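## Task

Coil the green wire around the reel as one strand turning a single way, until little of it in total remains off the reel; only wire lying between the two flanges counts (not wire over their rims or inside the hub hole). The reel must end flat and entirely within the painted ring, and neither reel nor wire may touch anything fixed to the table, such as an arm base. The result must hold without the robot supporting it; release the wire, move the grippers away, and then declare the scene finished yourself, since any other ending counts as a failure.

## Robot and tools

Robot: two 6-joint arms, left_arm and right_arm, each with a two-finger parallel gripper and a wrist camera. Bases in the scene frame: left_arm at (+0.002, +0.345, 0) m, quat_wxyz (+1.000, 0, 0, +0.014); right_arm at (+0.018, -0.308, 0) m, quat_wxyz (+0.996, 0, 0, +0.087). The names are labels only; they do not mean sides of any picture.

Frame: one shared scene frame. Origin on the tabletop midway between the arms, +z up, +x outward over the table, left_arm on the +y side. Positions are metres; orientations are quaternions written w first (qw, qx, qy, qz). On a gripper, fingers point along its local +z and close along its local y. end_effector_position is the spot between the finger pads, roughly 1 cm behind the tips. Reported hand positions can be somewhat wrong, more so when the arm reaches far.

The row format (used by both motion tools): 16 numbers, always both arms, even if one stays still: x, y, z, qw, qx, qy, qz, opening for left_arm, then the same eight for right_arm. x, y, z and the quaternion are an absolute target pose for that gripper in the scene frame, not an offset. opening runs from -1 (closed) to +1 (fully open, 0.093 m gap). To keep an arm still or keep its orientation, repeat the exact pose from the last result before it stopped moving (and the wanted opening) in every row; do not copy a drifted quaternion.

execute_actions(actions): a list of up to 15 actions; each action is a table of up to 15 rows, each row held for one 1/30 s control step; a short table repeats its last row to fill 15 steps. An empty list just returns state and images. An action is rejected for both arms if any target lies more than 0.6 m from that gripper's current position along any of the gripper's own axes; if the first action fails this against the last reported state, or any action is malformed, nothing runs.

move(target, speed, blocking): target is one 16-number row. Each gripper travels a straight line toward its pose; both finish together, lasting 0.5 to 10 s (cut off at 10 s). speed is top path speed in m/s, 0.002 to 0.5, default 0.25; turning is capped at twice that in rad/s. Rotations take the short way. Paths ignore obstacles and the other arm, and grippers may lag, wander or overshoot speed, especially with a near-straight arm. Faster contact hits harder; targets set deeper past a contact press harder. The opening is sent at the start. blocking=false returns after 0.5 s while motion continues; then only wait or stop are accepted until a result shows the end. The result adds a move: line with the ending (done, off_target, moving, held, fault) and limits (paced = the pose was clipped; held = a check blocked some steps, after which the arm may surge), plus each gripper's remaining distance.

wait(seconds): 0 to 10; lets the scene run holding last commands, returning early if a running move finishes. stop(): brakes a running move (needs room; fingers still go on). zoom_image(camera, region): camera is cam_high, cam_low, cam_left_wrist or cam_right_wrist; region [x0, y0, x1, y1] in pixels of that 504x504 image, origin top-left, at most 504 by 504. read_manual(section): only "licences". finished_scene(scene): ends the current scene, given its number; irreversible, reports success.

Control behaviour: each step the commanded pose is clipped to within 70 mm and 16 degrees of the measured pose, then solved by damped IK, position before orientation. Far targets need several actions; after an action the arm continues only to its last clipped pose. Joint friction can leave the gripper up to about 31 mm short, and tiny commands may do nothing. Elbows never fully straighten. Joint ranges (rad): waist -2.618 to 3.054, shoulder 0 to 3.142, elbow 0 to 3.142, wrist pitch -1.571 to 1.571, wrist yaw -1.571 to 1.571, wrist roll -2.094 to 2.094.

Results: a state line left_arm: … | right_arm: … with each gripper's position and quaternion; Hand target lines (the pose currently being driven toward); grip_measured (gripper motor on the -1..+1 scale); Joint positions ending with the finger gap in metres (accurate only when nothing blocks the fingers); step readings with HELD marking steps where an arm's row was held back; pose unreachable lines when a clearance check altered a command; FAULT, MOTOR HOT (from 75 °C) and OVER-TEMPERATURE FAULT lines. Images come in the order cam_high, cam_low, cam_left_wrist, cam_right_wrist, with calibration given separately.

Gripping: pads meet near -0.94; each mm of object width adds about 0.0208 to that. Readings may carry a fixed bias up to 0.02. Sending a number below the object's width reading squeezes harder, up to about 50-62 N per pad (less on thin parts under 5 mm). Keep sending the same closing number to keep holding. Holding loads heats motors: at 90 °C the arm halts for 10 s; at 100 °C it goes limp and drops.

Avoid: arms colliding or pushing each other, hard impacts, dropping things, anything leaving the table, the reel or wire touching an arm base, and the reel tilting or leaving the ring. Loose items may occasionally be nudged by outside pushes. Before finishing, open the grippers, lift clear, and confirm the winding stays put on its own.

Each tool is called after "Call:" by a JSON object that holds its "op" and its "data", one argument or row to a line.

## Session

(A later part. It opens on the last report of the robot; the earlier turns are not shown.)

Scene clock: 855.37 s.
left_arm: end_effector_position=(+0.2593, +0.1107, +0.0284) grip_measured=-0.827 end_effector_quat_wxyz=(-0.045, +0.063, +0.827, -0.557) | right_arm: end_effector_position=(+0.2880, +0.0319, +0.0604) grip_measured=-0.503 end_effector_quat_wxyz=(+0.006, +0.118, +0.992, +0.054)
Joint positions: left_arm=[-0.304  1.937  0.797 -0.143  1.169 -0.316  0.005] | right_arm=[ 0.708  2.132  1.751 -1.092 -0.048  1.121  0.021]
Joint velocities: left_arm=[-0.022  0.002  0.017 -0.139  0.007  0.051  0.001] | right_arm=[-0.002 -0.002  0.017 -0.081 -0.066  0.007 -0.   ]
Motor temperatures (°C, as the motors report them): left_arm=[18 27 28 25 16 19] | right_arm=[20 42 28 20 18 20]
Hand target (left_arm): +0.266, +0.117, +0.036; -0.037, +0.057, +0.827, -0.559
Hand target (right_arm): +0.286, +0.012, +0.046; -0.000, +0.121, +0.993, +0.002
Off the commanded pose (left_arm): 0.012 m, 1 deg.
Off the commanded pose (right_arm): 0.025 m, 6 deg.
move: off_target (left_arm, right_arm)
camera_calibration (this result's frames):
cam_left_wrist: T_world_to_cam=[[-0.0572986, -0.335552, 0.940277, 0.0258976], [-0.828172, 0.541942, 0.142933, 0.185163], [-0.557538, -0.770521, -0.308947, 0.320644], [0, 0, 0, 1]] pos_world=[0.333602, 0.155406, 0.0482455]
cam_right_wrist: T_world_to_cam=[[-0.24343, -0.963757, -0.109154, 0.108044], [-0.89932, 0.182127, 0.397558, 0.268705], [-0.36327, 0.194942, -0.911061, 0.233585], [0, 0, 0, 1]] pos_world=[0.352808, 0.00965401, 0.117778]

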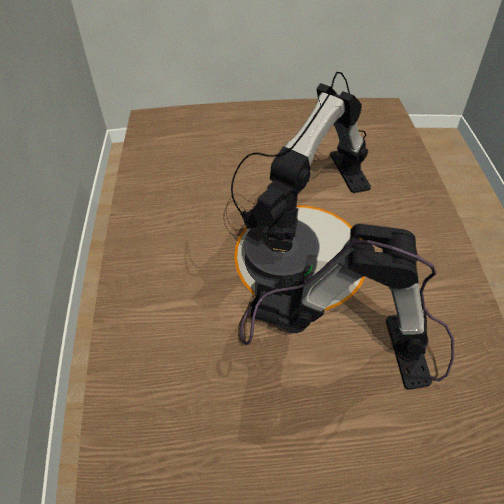

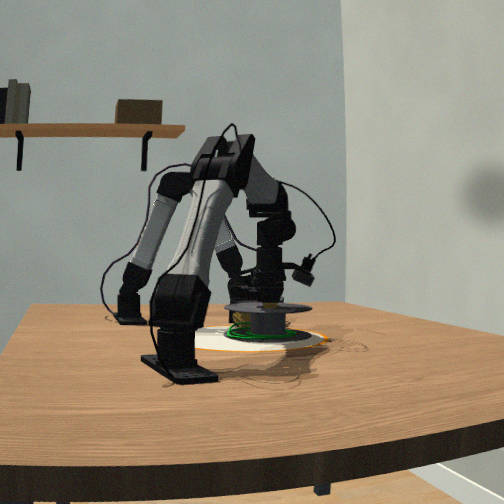

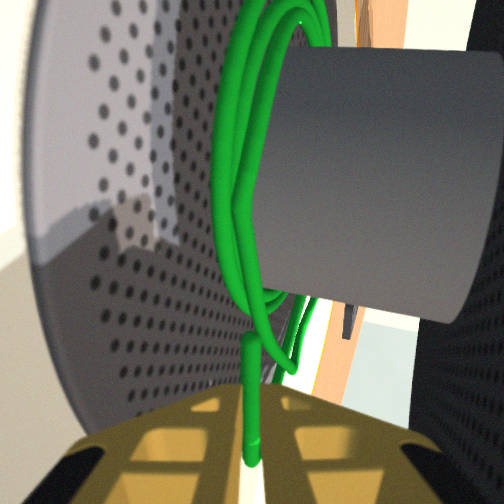

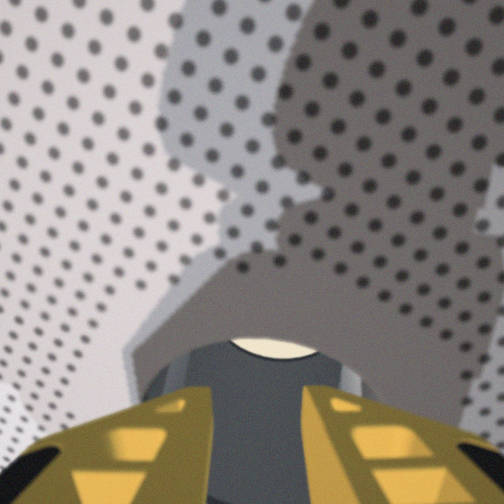

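Call:
{"op": "execute_actions", "data": {
  "actions": []
}}

Scene clock: 858.80 s.
left_arm: end_effector_position=(+0.2586, +0.1108, +0.0284) grip_measured=-0.827 end_effector_quat_wxyz=(-0.046, +0.064, +0.827, -0.557) | right_arm: end_effector_position=(+0.2878, +0.0321, +0.0604) grip_measured=-0.503 end_effector_quat_wxyz=(+0.006, +0.118, +0.992, +0.054)
Joint positions: left_arm=[-0.304  1.937  0.798 -0.151  1.169 -0.308  0.005] | right_arm=[ 0.708  2.132  1.751 -1.092 -0.049  1.121  0.021]
Joint velocities: left_arm=[ 0.007 -0.002  0.007 -0.007 -0.051 -0.051 -0.001] | right_arm=[-0.012 -0.017  0.002 -0.081 -0.051  0.007  0.001]
Motor temperatures (°C, as the motors report them): left_arm=[18 28 28 24 17 19] | right_arm=[20 42 28 20 18 20]
Hand target (left_arm): +0.266, +0.117, +0.036; -0.037, +0.057, +0.827, -0.559
Hand target (right_arm): +0.286, +0.012, +0.046; -0.000, +0.121, +0.993, +0.002
Off the commanded pose (left_arm): 0.012 m, 1 deg.
Off the commanded pose (right_arm): 0.025 m, 6 deg.
camera_calibration (this result's frames):
cam_left_wrist: T_world_to_cam=[[-0.0585302, -0.335468, 0.940232, 0.0262115], [-0.826444, 0.544592, 0.14286, 0.183701], [-0.559968, -0.768688, -0.30912, 0.320778], [0, 0, 0, 1]] pos_world=[0.332978, 0.155329, 0.0482706]
cam_right_wrist: T_world_to_cam=[[-0.243415, -0.963687, -0.109799, 0.108186], [-0.898881, 0.181609, 0.398788, 0.268308], [-0.364366, 0.195767, -0.910446, 0.233744], [0, 0, 0, 1]] pos_world=[0.352679, 0.00977054, 0.117693]

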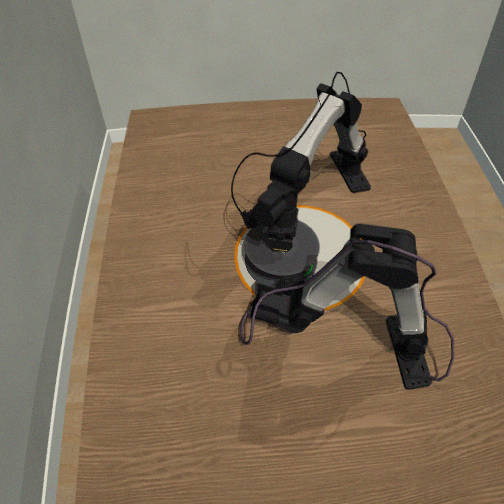

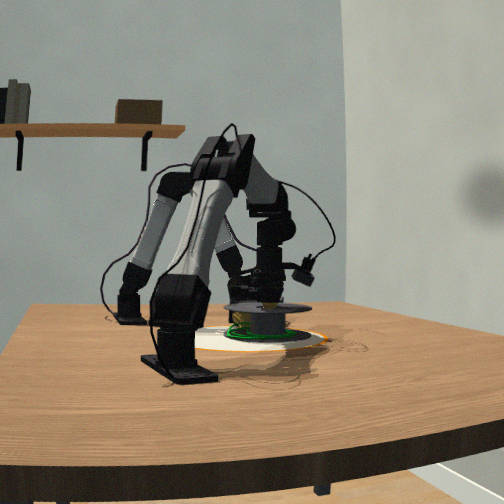

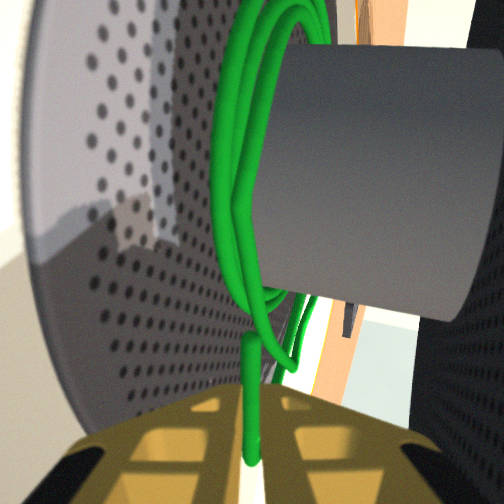

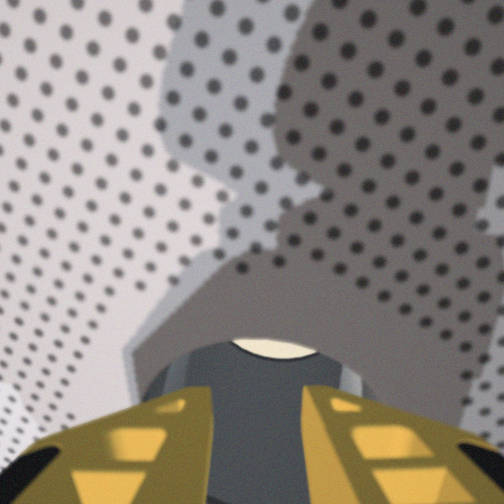

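Call:
{"op": "move", "data": {
  "target": [0.292,0.106,0.023,-0.0390,0.0578,0.8270,-0.5579,-0.83,0.288,0.030,0.046,0,0.1219,0.9925,0,-0.5],
  "speed": 0.02
}}

Scene clock: 863.27 s.
left_arm: end_effector_position=(+0.2821, +0.1039, +0.0267) grip_measured=-0.833 end_effector_quat_wxyz=(-0.045, +0.063, +0.826, -0.558) | right_arm: end_effector_position=(+0.2938, +0.0287, +0.0589) grip_measured=-0.503 end_effector_quat_wxyz=(+0.008, +0.127, +0.992, +0.020)
Joint positions: left_arm=[-0.304  2.008  0.9   -0.171  1.172 -0.32   0.005] | right_arm=[ 0.709  2.193  1.846 -1.181 -0.008  1.138  0.021]
Joint velocities: left_arm=[ 0.007  0.007  0.017 -0.037  0.022  0.007 -0.001] | right_arm=[-0.012  0.012 -0.017 -0.007 -0.022 -0.022  0.001]
Motor temperatures (°C, as the motors report them): left_arm=[18 28 28 24 17 19] | right_arm=[20 42 28 20 18 20]
Hand target (left_arm): +0.292, +0.106, +0.023; -0.039, +0.058, +0.827, -0.558
Hand target (right_arm): +0.288, +0.029, +0.047; -0.000, +0.122, +0.992, +0.000
Off the commanded pose (left_arm): 0.011 m, 1 deg.
Off the commanded pose (right_arm): 0.014 m, 3 deg.
move: off_target (left_arm, right_arm)
camera_calibration (this result's frames):
cam_left_wrist: T_world_to_cam=[[-0.0570313, -0.332392, 0.941415, 0.0260332], [-0.828148, 0.542396, 0.141338, 0.207898], [-0.5576, -0.771571, -0.306204, 0.327639], [0, 0, 0, 1]] pos_world=[0.356347, 0.148687, 0.0464323]
cam_right_wrist: T_world_to_cam=[[-0.262296, -0.964037, -0.0428168, 0.10786], [-0.893347, 0.225807, 0.388514, 0.27272], [-0.364873, 0.140156, -0.920448, 0.237519], [0, 0, 0, 1]] pos_world=[0.358589, 0.00910933, 0.117286]

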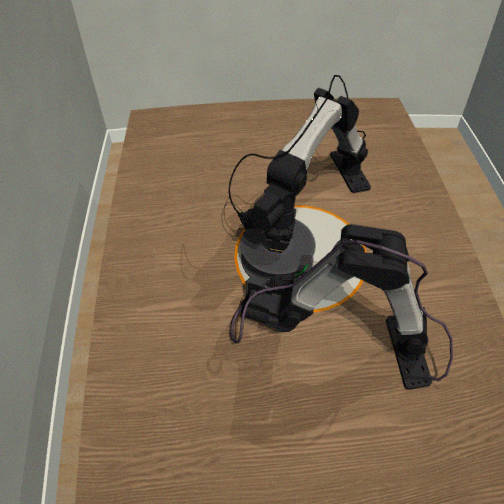

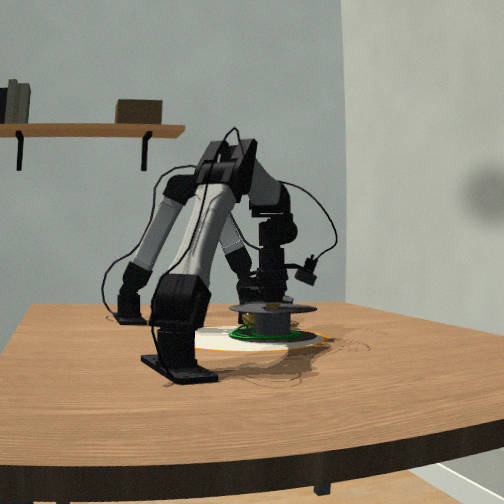

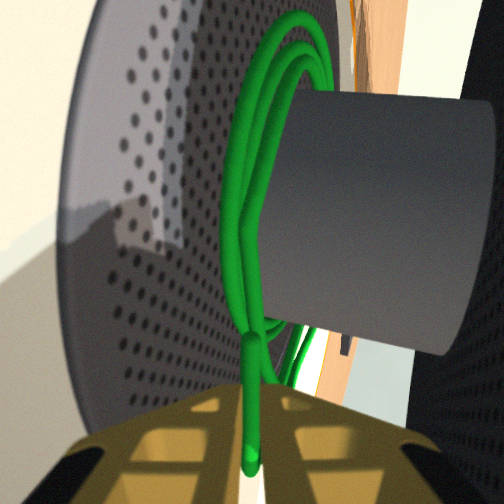

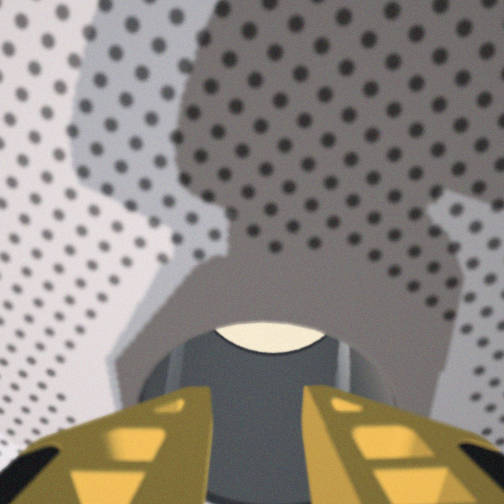

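Call:
{"op": "move", "data": {
  "target": [0.284,0.106,0.026,-0.0971,0.1440,0.8164,-0.5508,-1,0.290,0.029,0.046,0,0.1219,0.9925,0,-0.5],
  "speed": 0.05
}}

Scene clock: 869.63 s.
left_arm: end_effector_position=(+0.2825, +0.1052, +0.0272) grip_measured=-0.995 end_effector_quat_wxyz=(-0.093, +0.142, +0.818, -0.549) | right_arm: end_effector_position=(+0.2947, +0.0274, +0.0588) grip_measured=-0.503 end_effector_quat_wxyz=(+0.011, +0.128, +0.992, +0.016)
Joint positions: left_arm=[-0.299  2.167  1.199 -0.766  1.175  0.18   0.   ] | right_arm=[ 0.709  2.194  1.847 -1.184  0.002  1.138  0.021]
Joint velocities: left_arm=[ 0.002  0.002  0.007 -0.037 -0.066  0.095  0.   ] | right_arm=[-0.002 -0.002 -0.002 -0.081  0.007  0.066  0.001]
Motor temperatures (°C, as the motors report them): left_arm=[18 28 28 23 17 19] | right_arm=[20 42 28 20 18 20]
Hand target (left_arm): +0.285, +0.106, +0.027; -0.095, +0.142, +0.817, -0.551
Hand target (right_arm): +0.290, +0.029, +0.046; +0.000, +0.122, +0.993, +0.000
Off the commanded pose (left_arm): 0.002 m, 1 deg.
Off the commanded pose (right_arm): 0.014 m, 2 deg.
move: off_target (right_arm)
camera_calibration (this result's frames):
cam_left_wrist: T_world_to_cam=[[-0.127547, -0.321038, 0.938438, 0.0448808], [-0.714541, 0.685939, 0.137543, 0.160335], [-0.687868, -0.65301, -0.316884, 0.353655], [0, 0, 0, 1]] pos_world=[0.363558, 0.135369, 0.047897]
cam_right_wrist: T_world_to_cam=[[-0.262804, -0.96414, -0.0369868, 0.106604], [-0.895329, 0.229401, 0.381786, 0.274734], [-0.35961, 0.13345, -0.923511, 0.236765], [0, 0, 0, 1]] pos_world=[0.359136, 0.00816017, 0.117709]

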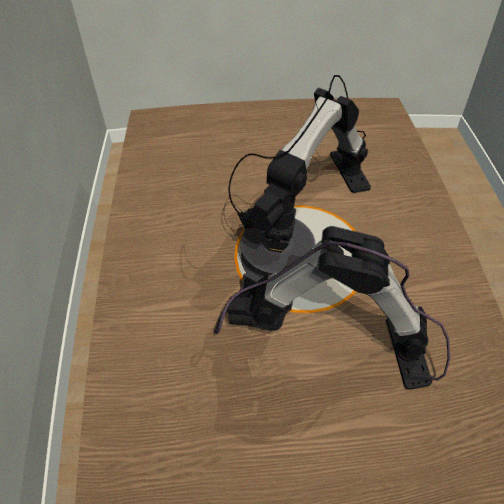

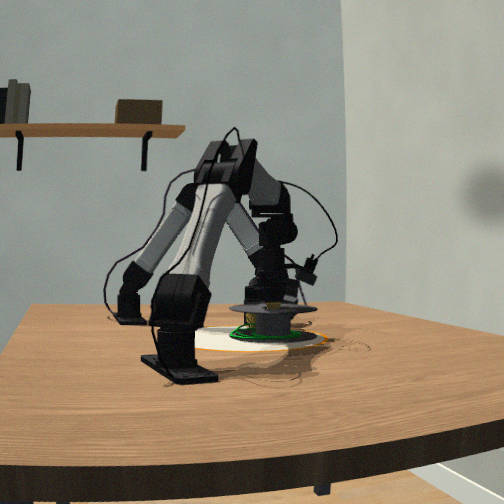

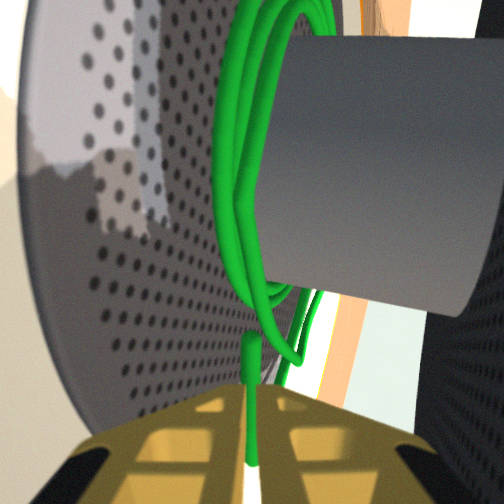

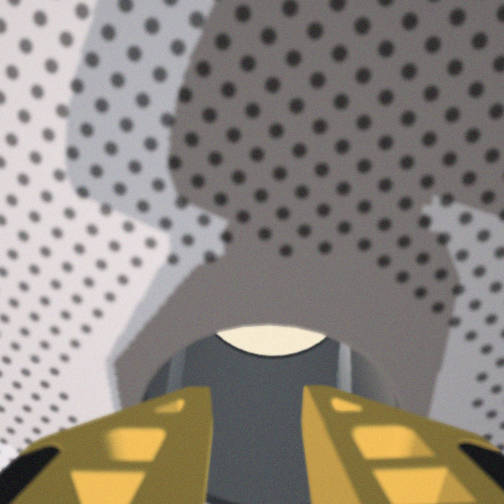

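Call:
{"op": "move", "data": {
  "target": [0.287,0.119,0.030,-0.0971,0.1440,0.8164,-0.5508,-1,0.290,0.029,0.046,0,0.1219,0.9925,0,-0.5],
  "speed": 0.03
}}

Call:
{"op": "move", "data": {
  "target": [0.287,0.119,0.030,-0.0971,0.1440,0.8164,-0.5508,-0.72,0.290,0.029,0.046,0,0.1219,0.9925,0,-0.5],
  "speed": 0.03
}}

Scene clock: 871.10 s.
left_arm: end_effector_position=(+0.2850, +0.1171, +0.0319) grip_measured=-0.995 end_effector_quat_wxyz=(-0.090, +0.149, +0.817, -0.550) | right_arm: end_effector_position=(+0.2946, +0.0273, +0.0588) grip_measured=-0.503 end_effector_quat_wxyz=(+0.011, +0.128, +0.992, +0.016)
Joint positions: left_arm=[-0.264  2.178  1.237 -0.883  1.168  0.293  0.   ] | right_arm=[ 0.709  2.194  1.847 -1.184  0.002  1.138  0.021]
Joint velocities: left_arm=[ 0.012 -0.002  0.002 -0.051  0.007  0.051  0.   ] | right_arm=[-0.002 -0.007 -0.012 -0.022  0.037 -0.007  0.   ]
Motor temperatures (°C, as the motors report them): left_arm=[18 29 28 23 17 19] | right_arm=[20 42 28 20 18 20]
Hand target (left_arm): +0.287, +0.119, +0.030; -0.096, +0.143, +0.817, -0.551
Hand target (right_arm): +0.290, +0.028, +0.046; +0.000, +0.122, +0.993, +0.000
Off the commanded pose (left_arm): 0.003 m, 1 deg.
Off the commanded pose (right_arm): 0.014 m, 2 deg.
move: off_target (right_arm)
camera_calibration (this result's frames):
cam_left_wrist: T_world_to_cam=[[-0.141151, -0.315486, 0.938374, 0.0478193], [-0.709654, 0.693139, 0.126291, 0.151498], [-0.690267, -0.648094, -0.321723, 0.364914], [0, 0, 0, 1]] pos_world=[0.366149, 0.146575, 0.0533958]
cam_right_wrist: T_world_to_cam=[[-0.262821, -0.964162, -0.0362914, 0.1064], [-0.895144, 0.229626, 0.382084, 0.274586], [-0.360058, 0.132906, -0.923415, 0.236877], [0, 0, 0, 1]] pos_world=[0.359047, 0.00805219, 0.117682]

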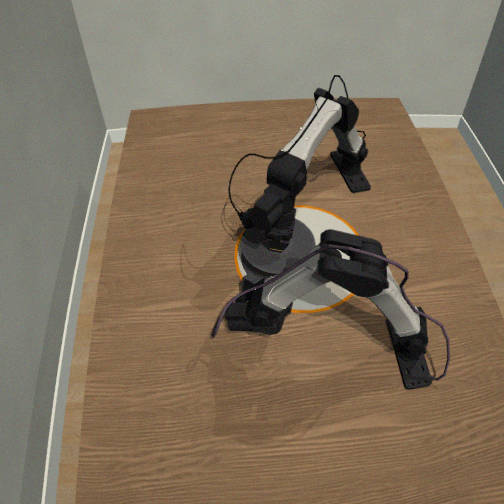

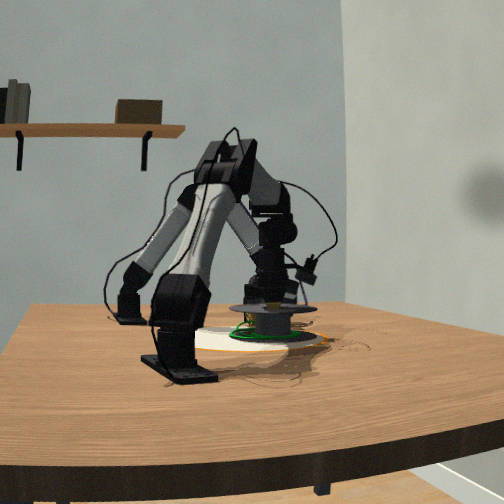

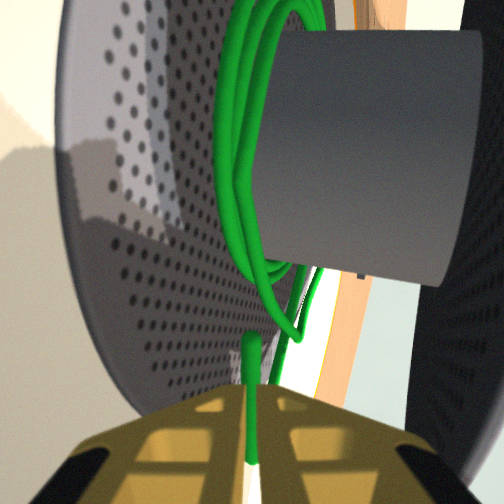

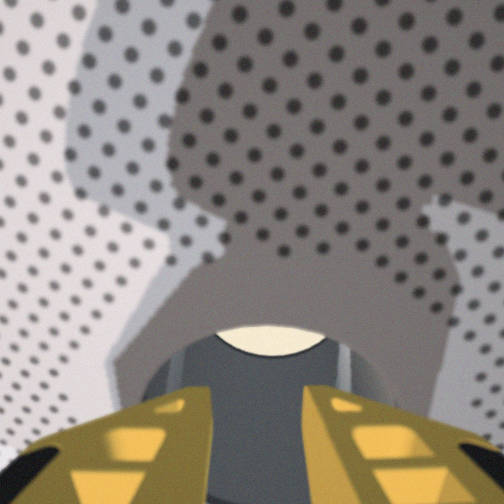

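Scene clock: 872.00 s.
left_arm: end_effector_position=(+0.2849, +0.1189, +0.0289) grip_measured=-0.723 end_effector_quat_wxyz=(-0.091, +0.152, +0.822, -0.541) | right_arm: end_effector_position=(+0.2943, +0.0269, +0.0587) grip_measured=-0.503 end_effector_quat_wxyz=(+0.011, +0.128, +0.992, +0.015)
Joint positions: left_arm=[-0.263  2.178  1.237 -0.883  1.148  0.294  0.011] | right_arm=[ 0.709  2.194  1.847 -1.186  0.002  1.138  0.021]
Joint velocities: left_arm=[ 0.007 -0.007  0.002  0.007  0.081  0.022  0.001] | right_arm=[-0.012 -0.012 -0.022 -0.007 -0.037 -0.007 -0.   ]
Motor temperatures (°C, as the motors report them): left_arm=[18 29 28 23 17 19] | right_arm=[20 42 28 20 18 20]
Hand target (left_arm): +0.287, +0.119, +0.030; -0.096, +0.143, +0.817, -0.550
Hand target (right_arm): +0.290, +0.028, +0.046; +0.000, +0.122, +0.993, +0.000
Off the commanded pose (left_arm): 0.002 m, 2 deg.
Off the commanded pose (right_arm): 0.014 m, 2 deg.
move: off_target (right_arm)
camera_calibration (this result's frames):
cam_left_wrist: T_world_to_cam=[[-0.147663, -0.331988, 0.931654, 0.0551556], [-0.707398, 0.693783, 0.135105, 0.149522], [-0.691219, -0.6391, -0.337294, 0.364664], [0, 0, 0, 1]] pos_world=[0.365978, 0.147632, 0.0514118]
cam_right_wrist: T_world_to_cam=[[-0.262864, -0.964214, -0.0345528, 0.10589], [-0.894681, 0.230189, 0.382831, 0.274216], [-0.361177, 0.131546, -0.923172, 0.237154], [0, 0, 0, 1]] pos_world=[0.358825, 0.00778217, 0.117614]

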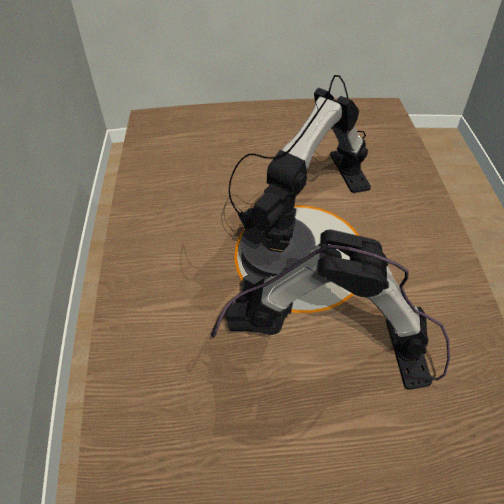

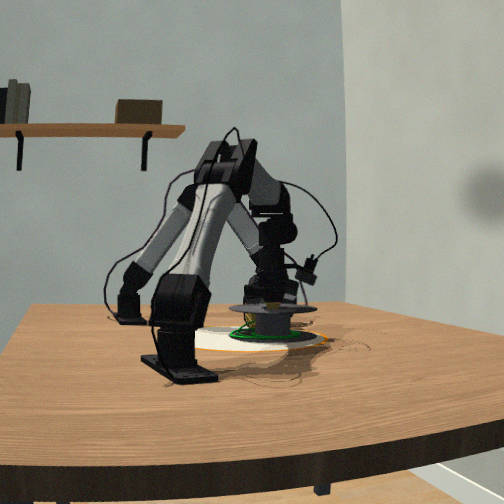

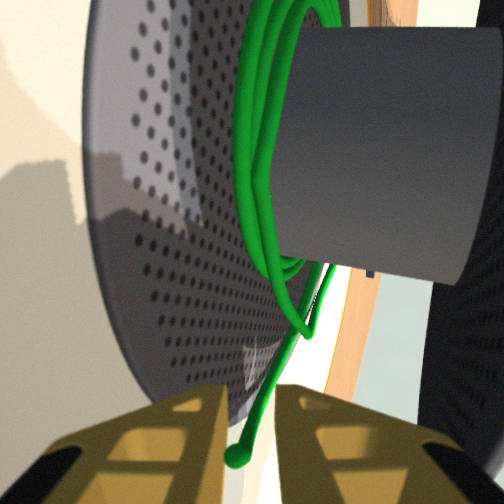

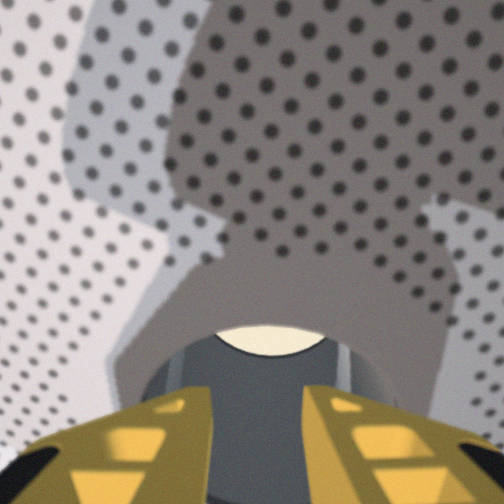

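Call:
{"op": "move", "data": {
  "target": [0.297,0.147,0.042,-0.0971,0.1440,0.8164,-0.5508,-0.72,0.290,0.029,0.046,0,0.1219,0.9925,0,-0.5],
  "speed": 0.03
}}

Scene clock: 875.90 s.
left_arm: end_effector_position=(+0.2956, +0.1443, +0.0445) grip_measured=-0.722 end_effector_quat_wxyz=(-0.090, +0.148, +0.816, -0.552) | right_arm: end_effector_position=(+0.2943, +0.0269, +0.0587) grip_measured=-0.503 end_effector_quat_wxyz=(+0.011, +0.128, +0.992, +0.015)
Joint positions: left_arm=[-0.18   2.212  1.334 -1.125  1.145  0.487  0.011] | right_arm=[ 0.709  2.194  1.847 -1.186  0.002  1.138  0.021]
Joint velocities: left_arm=[-0.017  0.012  0.002  0.081 -0.022  0.066 -0.001] | right_arm=[-0.002  0.012 -0.002  0.022  0.007  0.066  0.   ]
Motor temperatures (°C, as the motors report them): left_arm=[18 29 28 23 17 19] | right_arm=[20 42 28 19 18 20]
Hand target (left_arm): +0.298, +0.147, +0.042; -0.096, +0.143, +0.817, -0.551
Hand target (right_arm): +0.290, +0.028, +0.046; +0.000, +0.122, +0.993, +0.000
Off the commanded pose (left_arm): 0.004 m, 1 deg.
Off the commanded pose (right_arm): 0.014 m, 2 deg.
move: off_target (right_arm)
camera_calibration (this result's frames):
cam_left_wrist: T_world_to_cam=[[-0.138681, -0.311164, 0.940183, 0.0446753], [-0.71133, 0.691826, 0.124043, 0.139342], [-0.689041, -0.651578, -0.317284, 0.393821], [0, 0, 0, 1]] pos_world=[0.376672, 0.174106, 0.0656656]
cam_right_wrist: T_world_to_cam=[[-0.262864, -0.964214, -0.0345528, 0.10589], [-0.894681, 0.230189, 0.382831, 0.274216], [-0.361177, 0.131546, -0.923172, 0.237154], [0, 0, 0, 1]] pos_world=[0.358825, 0.00778217, 0.117614]

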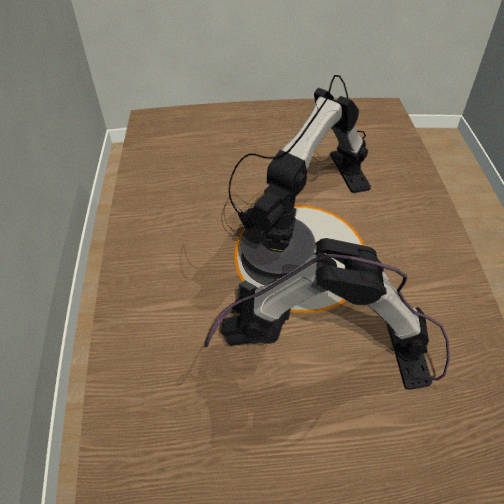

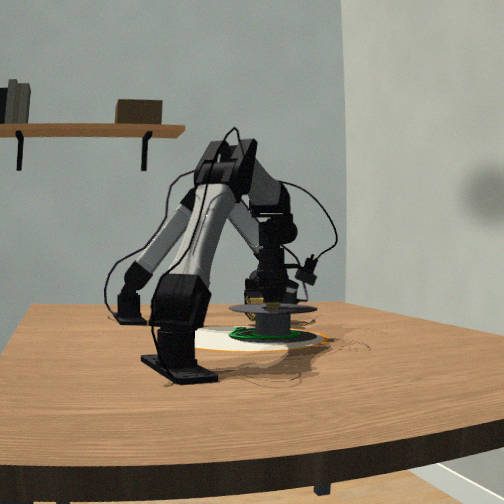

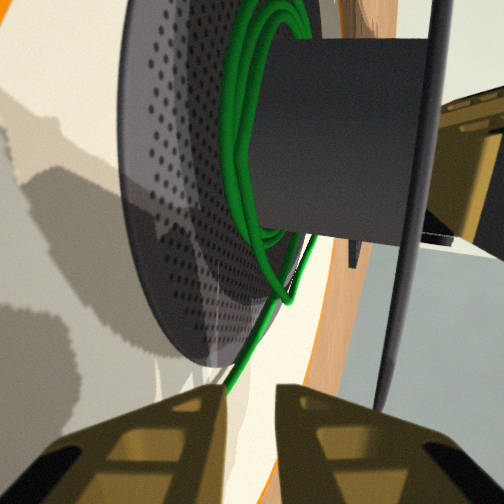

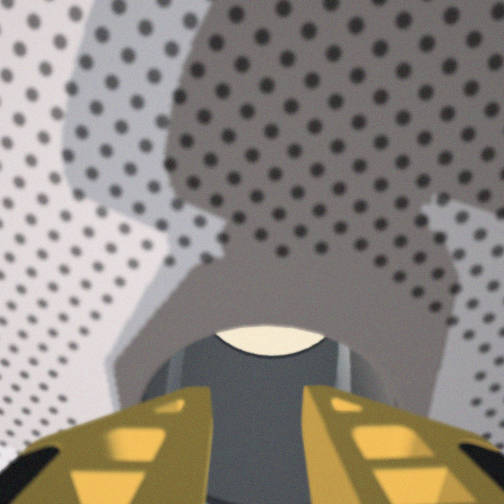

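Call:
{"op": "move", "data": {
  "target": [0.27,0.19,0.085,0.034,0.957,-0.126,0.257,-0.72,0.290,0.029,0.046,0,0.1219,0.9925,0,-0.5],
  "speed": 0.12
}}

Scene clock: 886.63 s.
left_arm: end_effector_position=(+0.2699, +0.1806, +0.0722) grip_measured=-0.722 end_effector_quat_wxyz=(+0.147, +0.679, -0.620, +0.365) | right_arm: end_effector_position=(+0.2943, +0.0269, +0.0587) grip_measured=-0.503 end_effector_quat_wxyz=(+0.011, +0.128, +0.992, +0.015)
Joint positions: left_arm=[-0.274  1.336  0.598 -0.24   0.589 -2.093  0.011] | right_arm=[ 0.709  2.194  1.847 -1.186  0.002  1.138  0.021]
Joint velocities: left_arm=[-0.002 -0.012  0.027 -0.051 -0.022 -0.037 -0.   ] | right_arm=[-0.007  0.017  0.017  0.022 -0.066 -0.066 -0.001]
Motor temperatures (°C, as the motors report them): left_arm=[18 30 28 24 17 19] | right_arm=[20 43 28 19 18 20]
Hand target (left_arm): +0.273, +0.182, +0.074; +0.148, +0.685, -0.615, +0.362
Hand target (right_arm): +0.291, +0.028, +0.049; +0.002, +0.123, +0.992, +0.003
Off the commanded pose (left_arm): 0.016 m, 68 deg.
Off the commanded pose (right_arm): 0.014 m, 2 deg.
joint sent to its limit (left arm) — the command would take joint 6 (wrist roll) past its lower limit, so that joint was sent only as far as its limit.
move: off_target (left_arm, right_arm; path cut at 10 s); limits=paced
camera_calibration (this result's frames):
cam_left_wrist: T_world_to_cam=[[0.935974, 0.206099, 0.285439, -0.309886], [-0.190349, -0.385799, 0.902732, 0.0903333], [0.296174, -0.899268, -0.321868, 0.187728], [0, 0, 0, 1]] pos_world=[0.25164, 0.267535, 0.0673302]
cam_right_wrist: T_world_to_cam=[[-0.262864, -0.964214, -0.0345528, 0.10589], [-0.894681, 0.230189, 0.382831, 0.274216], [-0.361177, 0.131546, -0.923172, 0.237154], [0, 0, 0, 1]] pos_world=[0.358825, 0.00778217, 0.117614]

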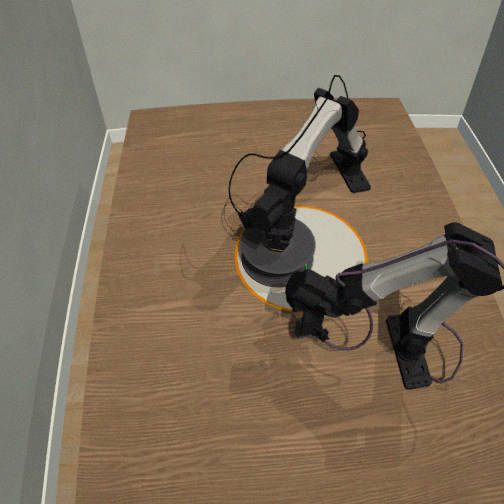

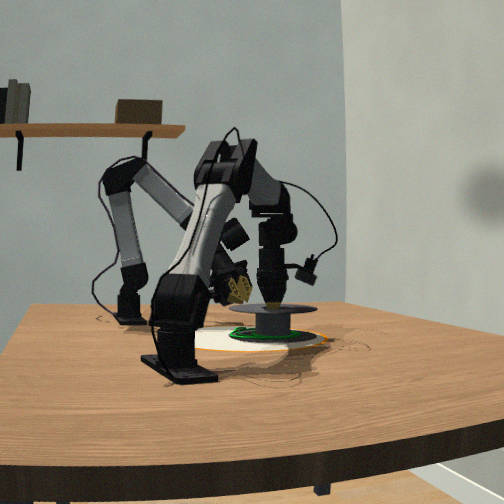

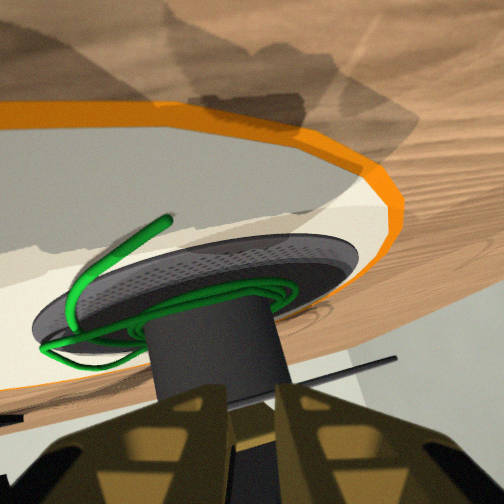

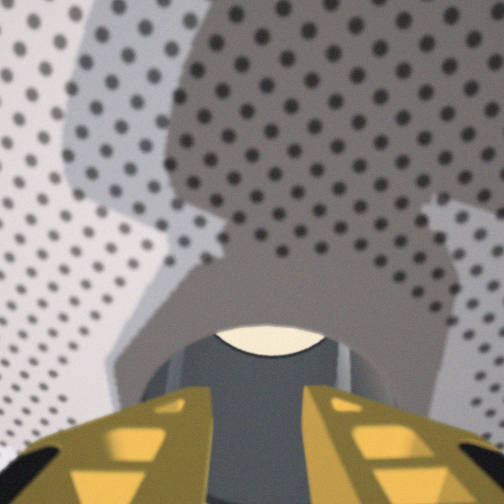

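Call:
{"op": "move", "data": {
  "target": [0.27,0.19,0.085,0.1225,-0.3193,0.8772,-0.3368,-0.72,0.290,0.029,0.046,0,0.1219,0.9925,0,-0.5],
  "speed": 0.3
}}

Call:
{"op": "move", "data": {
  "target": [0.26,0.18,0.10,0.2534,0.6601,0.6601,-0.2534,-0.72,0.290,0.029,0.046,0,0.1219,0.9925,0,-0.5],
  "speed": 0.3
}}

Scene clock: 892.50 s.
left_arm: end_effector_position=(+0.2712, +0.1904, +0.0794) grip_measured=-0.722 end_effector_quat_wxyz=(+0.111, -0.327, +0.877, -0.335) | right_arm: end_effector_position=(+0.2943, +0.0269, +0.0587) grip_measured=-0.503 end_effector_quat_wxyz=(+0.011, +0.128, +0.992, +0.015)
Joint positions: left_arm=[-0.354  1.238  0.599 -0.293  0.362 -1.162  0.011] | right_arm=[ 0.709  2.194  1.847 -1.186  0.002  1.138  0.021]
Joint velocities: left_arm=[-0.002  0.002 -0.007 -0.037 -0.007  0.022 -0.001] | right_arm=[-0.012 -0.007 -0.022 -0.007  0.037 -0.051 -0.001]
Motor temperatures (°C, as the motors report them): left_arm=[18 29 28 24 17 19] | right_arm=[20 43 28 19 18 20]
Hand target (left_arm): +0.270, +0.190, +0.084; +0.122, -0.319, +0.877, -0.337
Hand target (right_arm): +0.290, +0.028, +0.046; +0.000, +0.122, +0.993, +0.000
Off the commanded pose (left_arm): 0.006 m, 2 deg.
Off the commanded pose (right_arm): 0.014 m, 2 deg.
move: off_target (right_arm)
camera_calibration (this result's frames):
cam_left_wrist: T_world_to_cam=[[0.475659, -0.547978, 0.68809, -0.0786925], [-0.877575, -0.349059, 0.328663, 0.312828], [0.0600842, -0.760183, -0.646925, 0.261806], [0, 0, 0, 1]] pos_world=[0.296231, 0.265094, 0.120701]
cam_right_wrist: T_world_to_cam=[[-0.262864, -0.964214, -0.0345528, 0.10589], [-0.894681, 0.230189, 0.382831, 0.274216], [-0.361177, 0.131546, -0.923172, 0.237154], [0, 0, 0, 1]] pos_world=[0.358825, 0.00778217, 0.117614]

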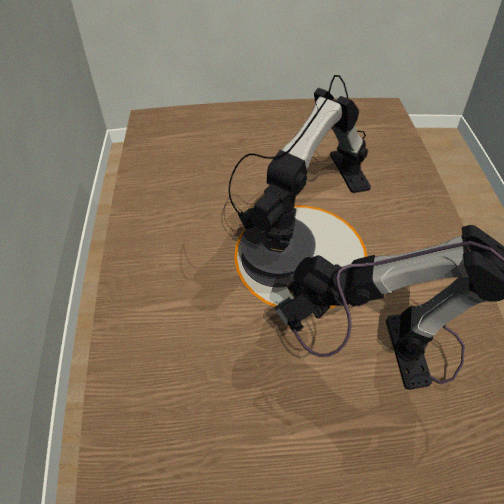

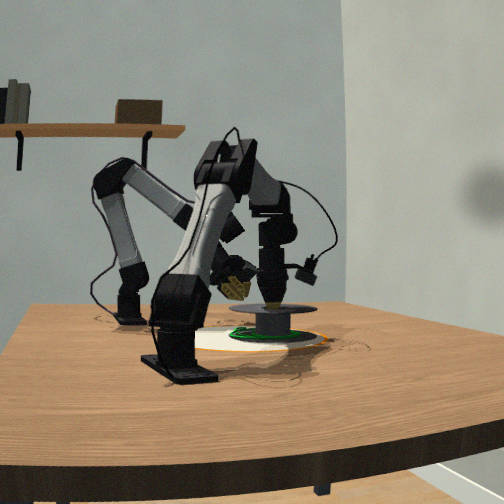

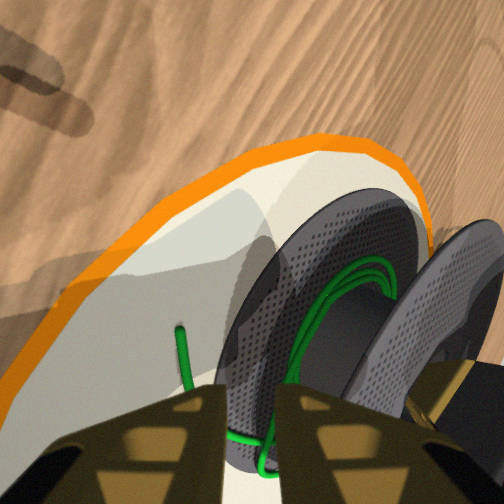

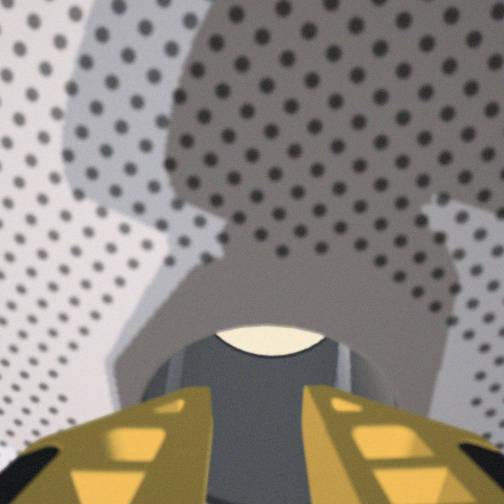

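Scene clock: 896.70 s.
left_arm: end_effector_position=(+0.2589, +0.1813, +0.1033) grip_measured=-0.722 end_effector_quat_wxyz=(+0.264, +0.654, +0.663, -0.253) | right_arm: end_effector_position=(+0.2943, +0.0269, +0.0587) grip_measured=-0.503 end_effector_quat_wxyz=(+0.011, +0.128, +0.992, +0.015)
Joint positions: left_arm=[-0.217  1.508  0.954 -0.818  0.726  1.292  0.011] | right_arm=[ 0.709  2.194  1.847 -1.186  0.002  1.138  0.021]
Joint velocities: left_arm=[-0.017 -0.002  0.012 -0.081  0.007  0.007 -0.001] | right_arm=[-0.002  0.007  0.007  0.037 -0.007  0.007 -0.001]
Motor temperatures (°C, as the motors report them): left_arm=[18 29 29 24 17 19] | right_arm=[20 43 28 19 18 20]
Hand target (left_arm): +0.260, +0.180, +0.102; +0.255, +0.658, +0.661, -0.253
Hand target (right_arm): +0.290, +0.028, +0.046; +0.000, +0.122, +0.993, +0.000
Off the commanded pose (left_arm): 0.004 m, 1 deg.
Off the commanded pose (right_arm): 0.014 m, 2 deg.
move: off_target (right_arm)
camera_calibration (this result's frames):
cam_left_wrist: T_world_to_cam=[[-0.999838, 0.0145655, 0.0106137, 0.255749], [0.0107444, 0.95456, -0.297824, -0.110691], [-0.0144694, -0.297661, -0.954562, 0.238372], [0, 0, 0, 1]] pos_world=[0.260345, 0.172891, 0.19186]
cam_right_wrist: T_world_to_cam=[[-0.262864, -0.964214, -0.0345528, 0.10589], [-0.894681, 0.230189, 0.382831, 0.274216], [-0.361177, 0.131546, -0.923172, 0.237154], [0, 0, 0, 1]] pos_world=[0.358825, 0.00778217, 0.117614]

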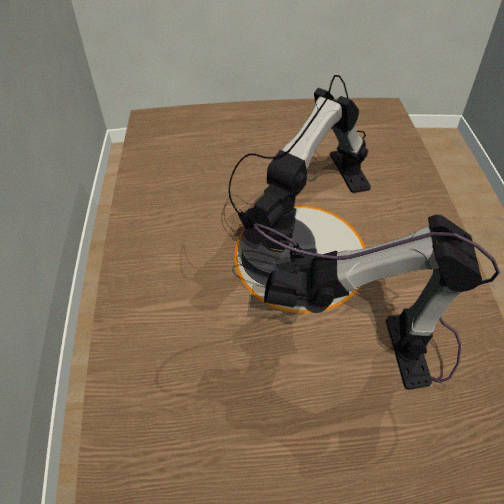

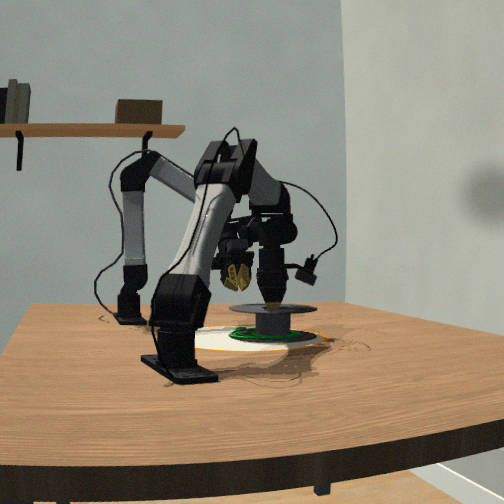

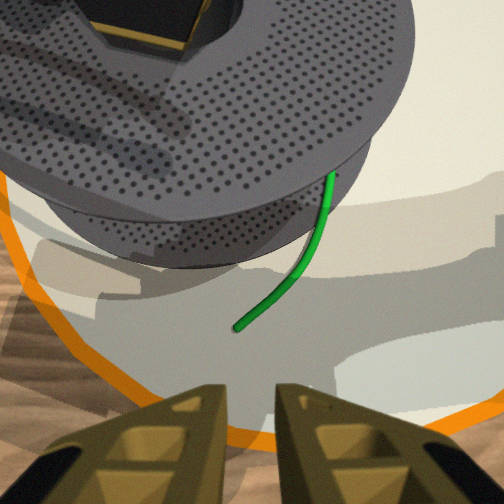

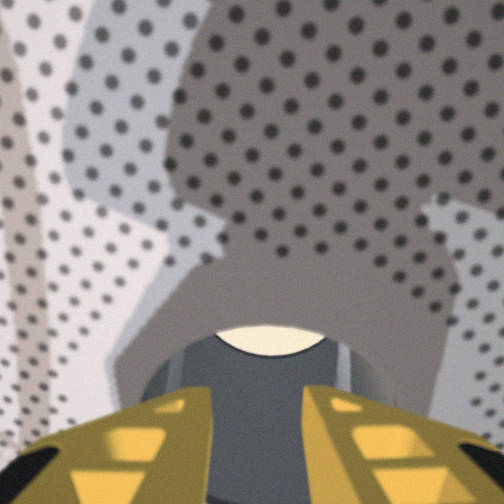

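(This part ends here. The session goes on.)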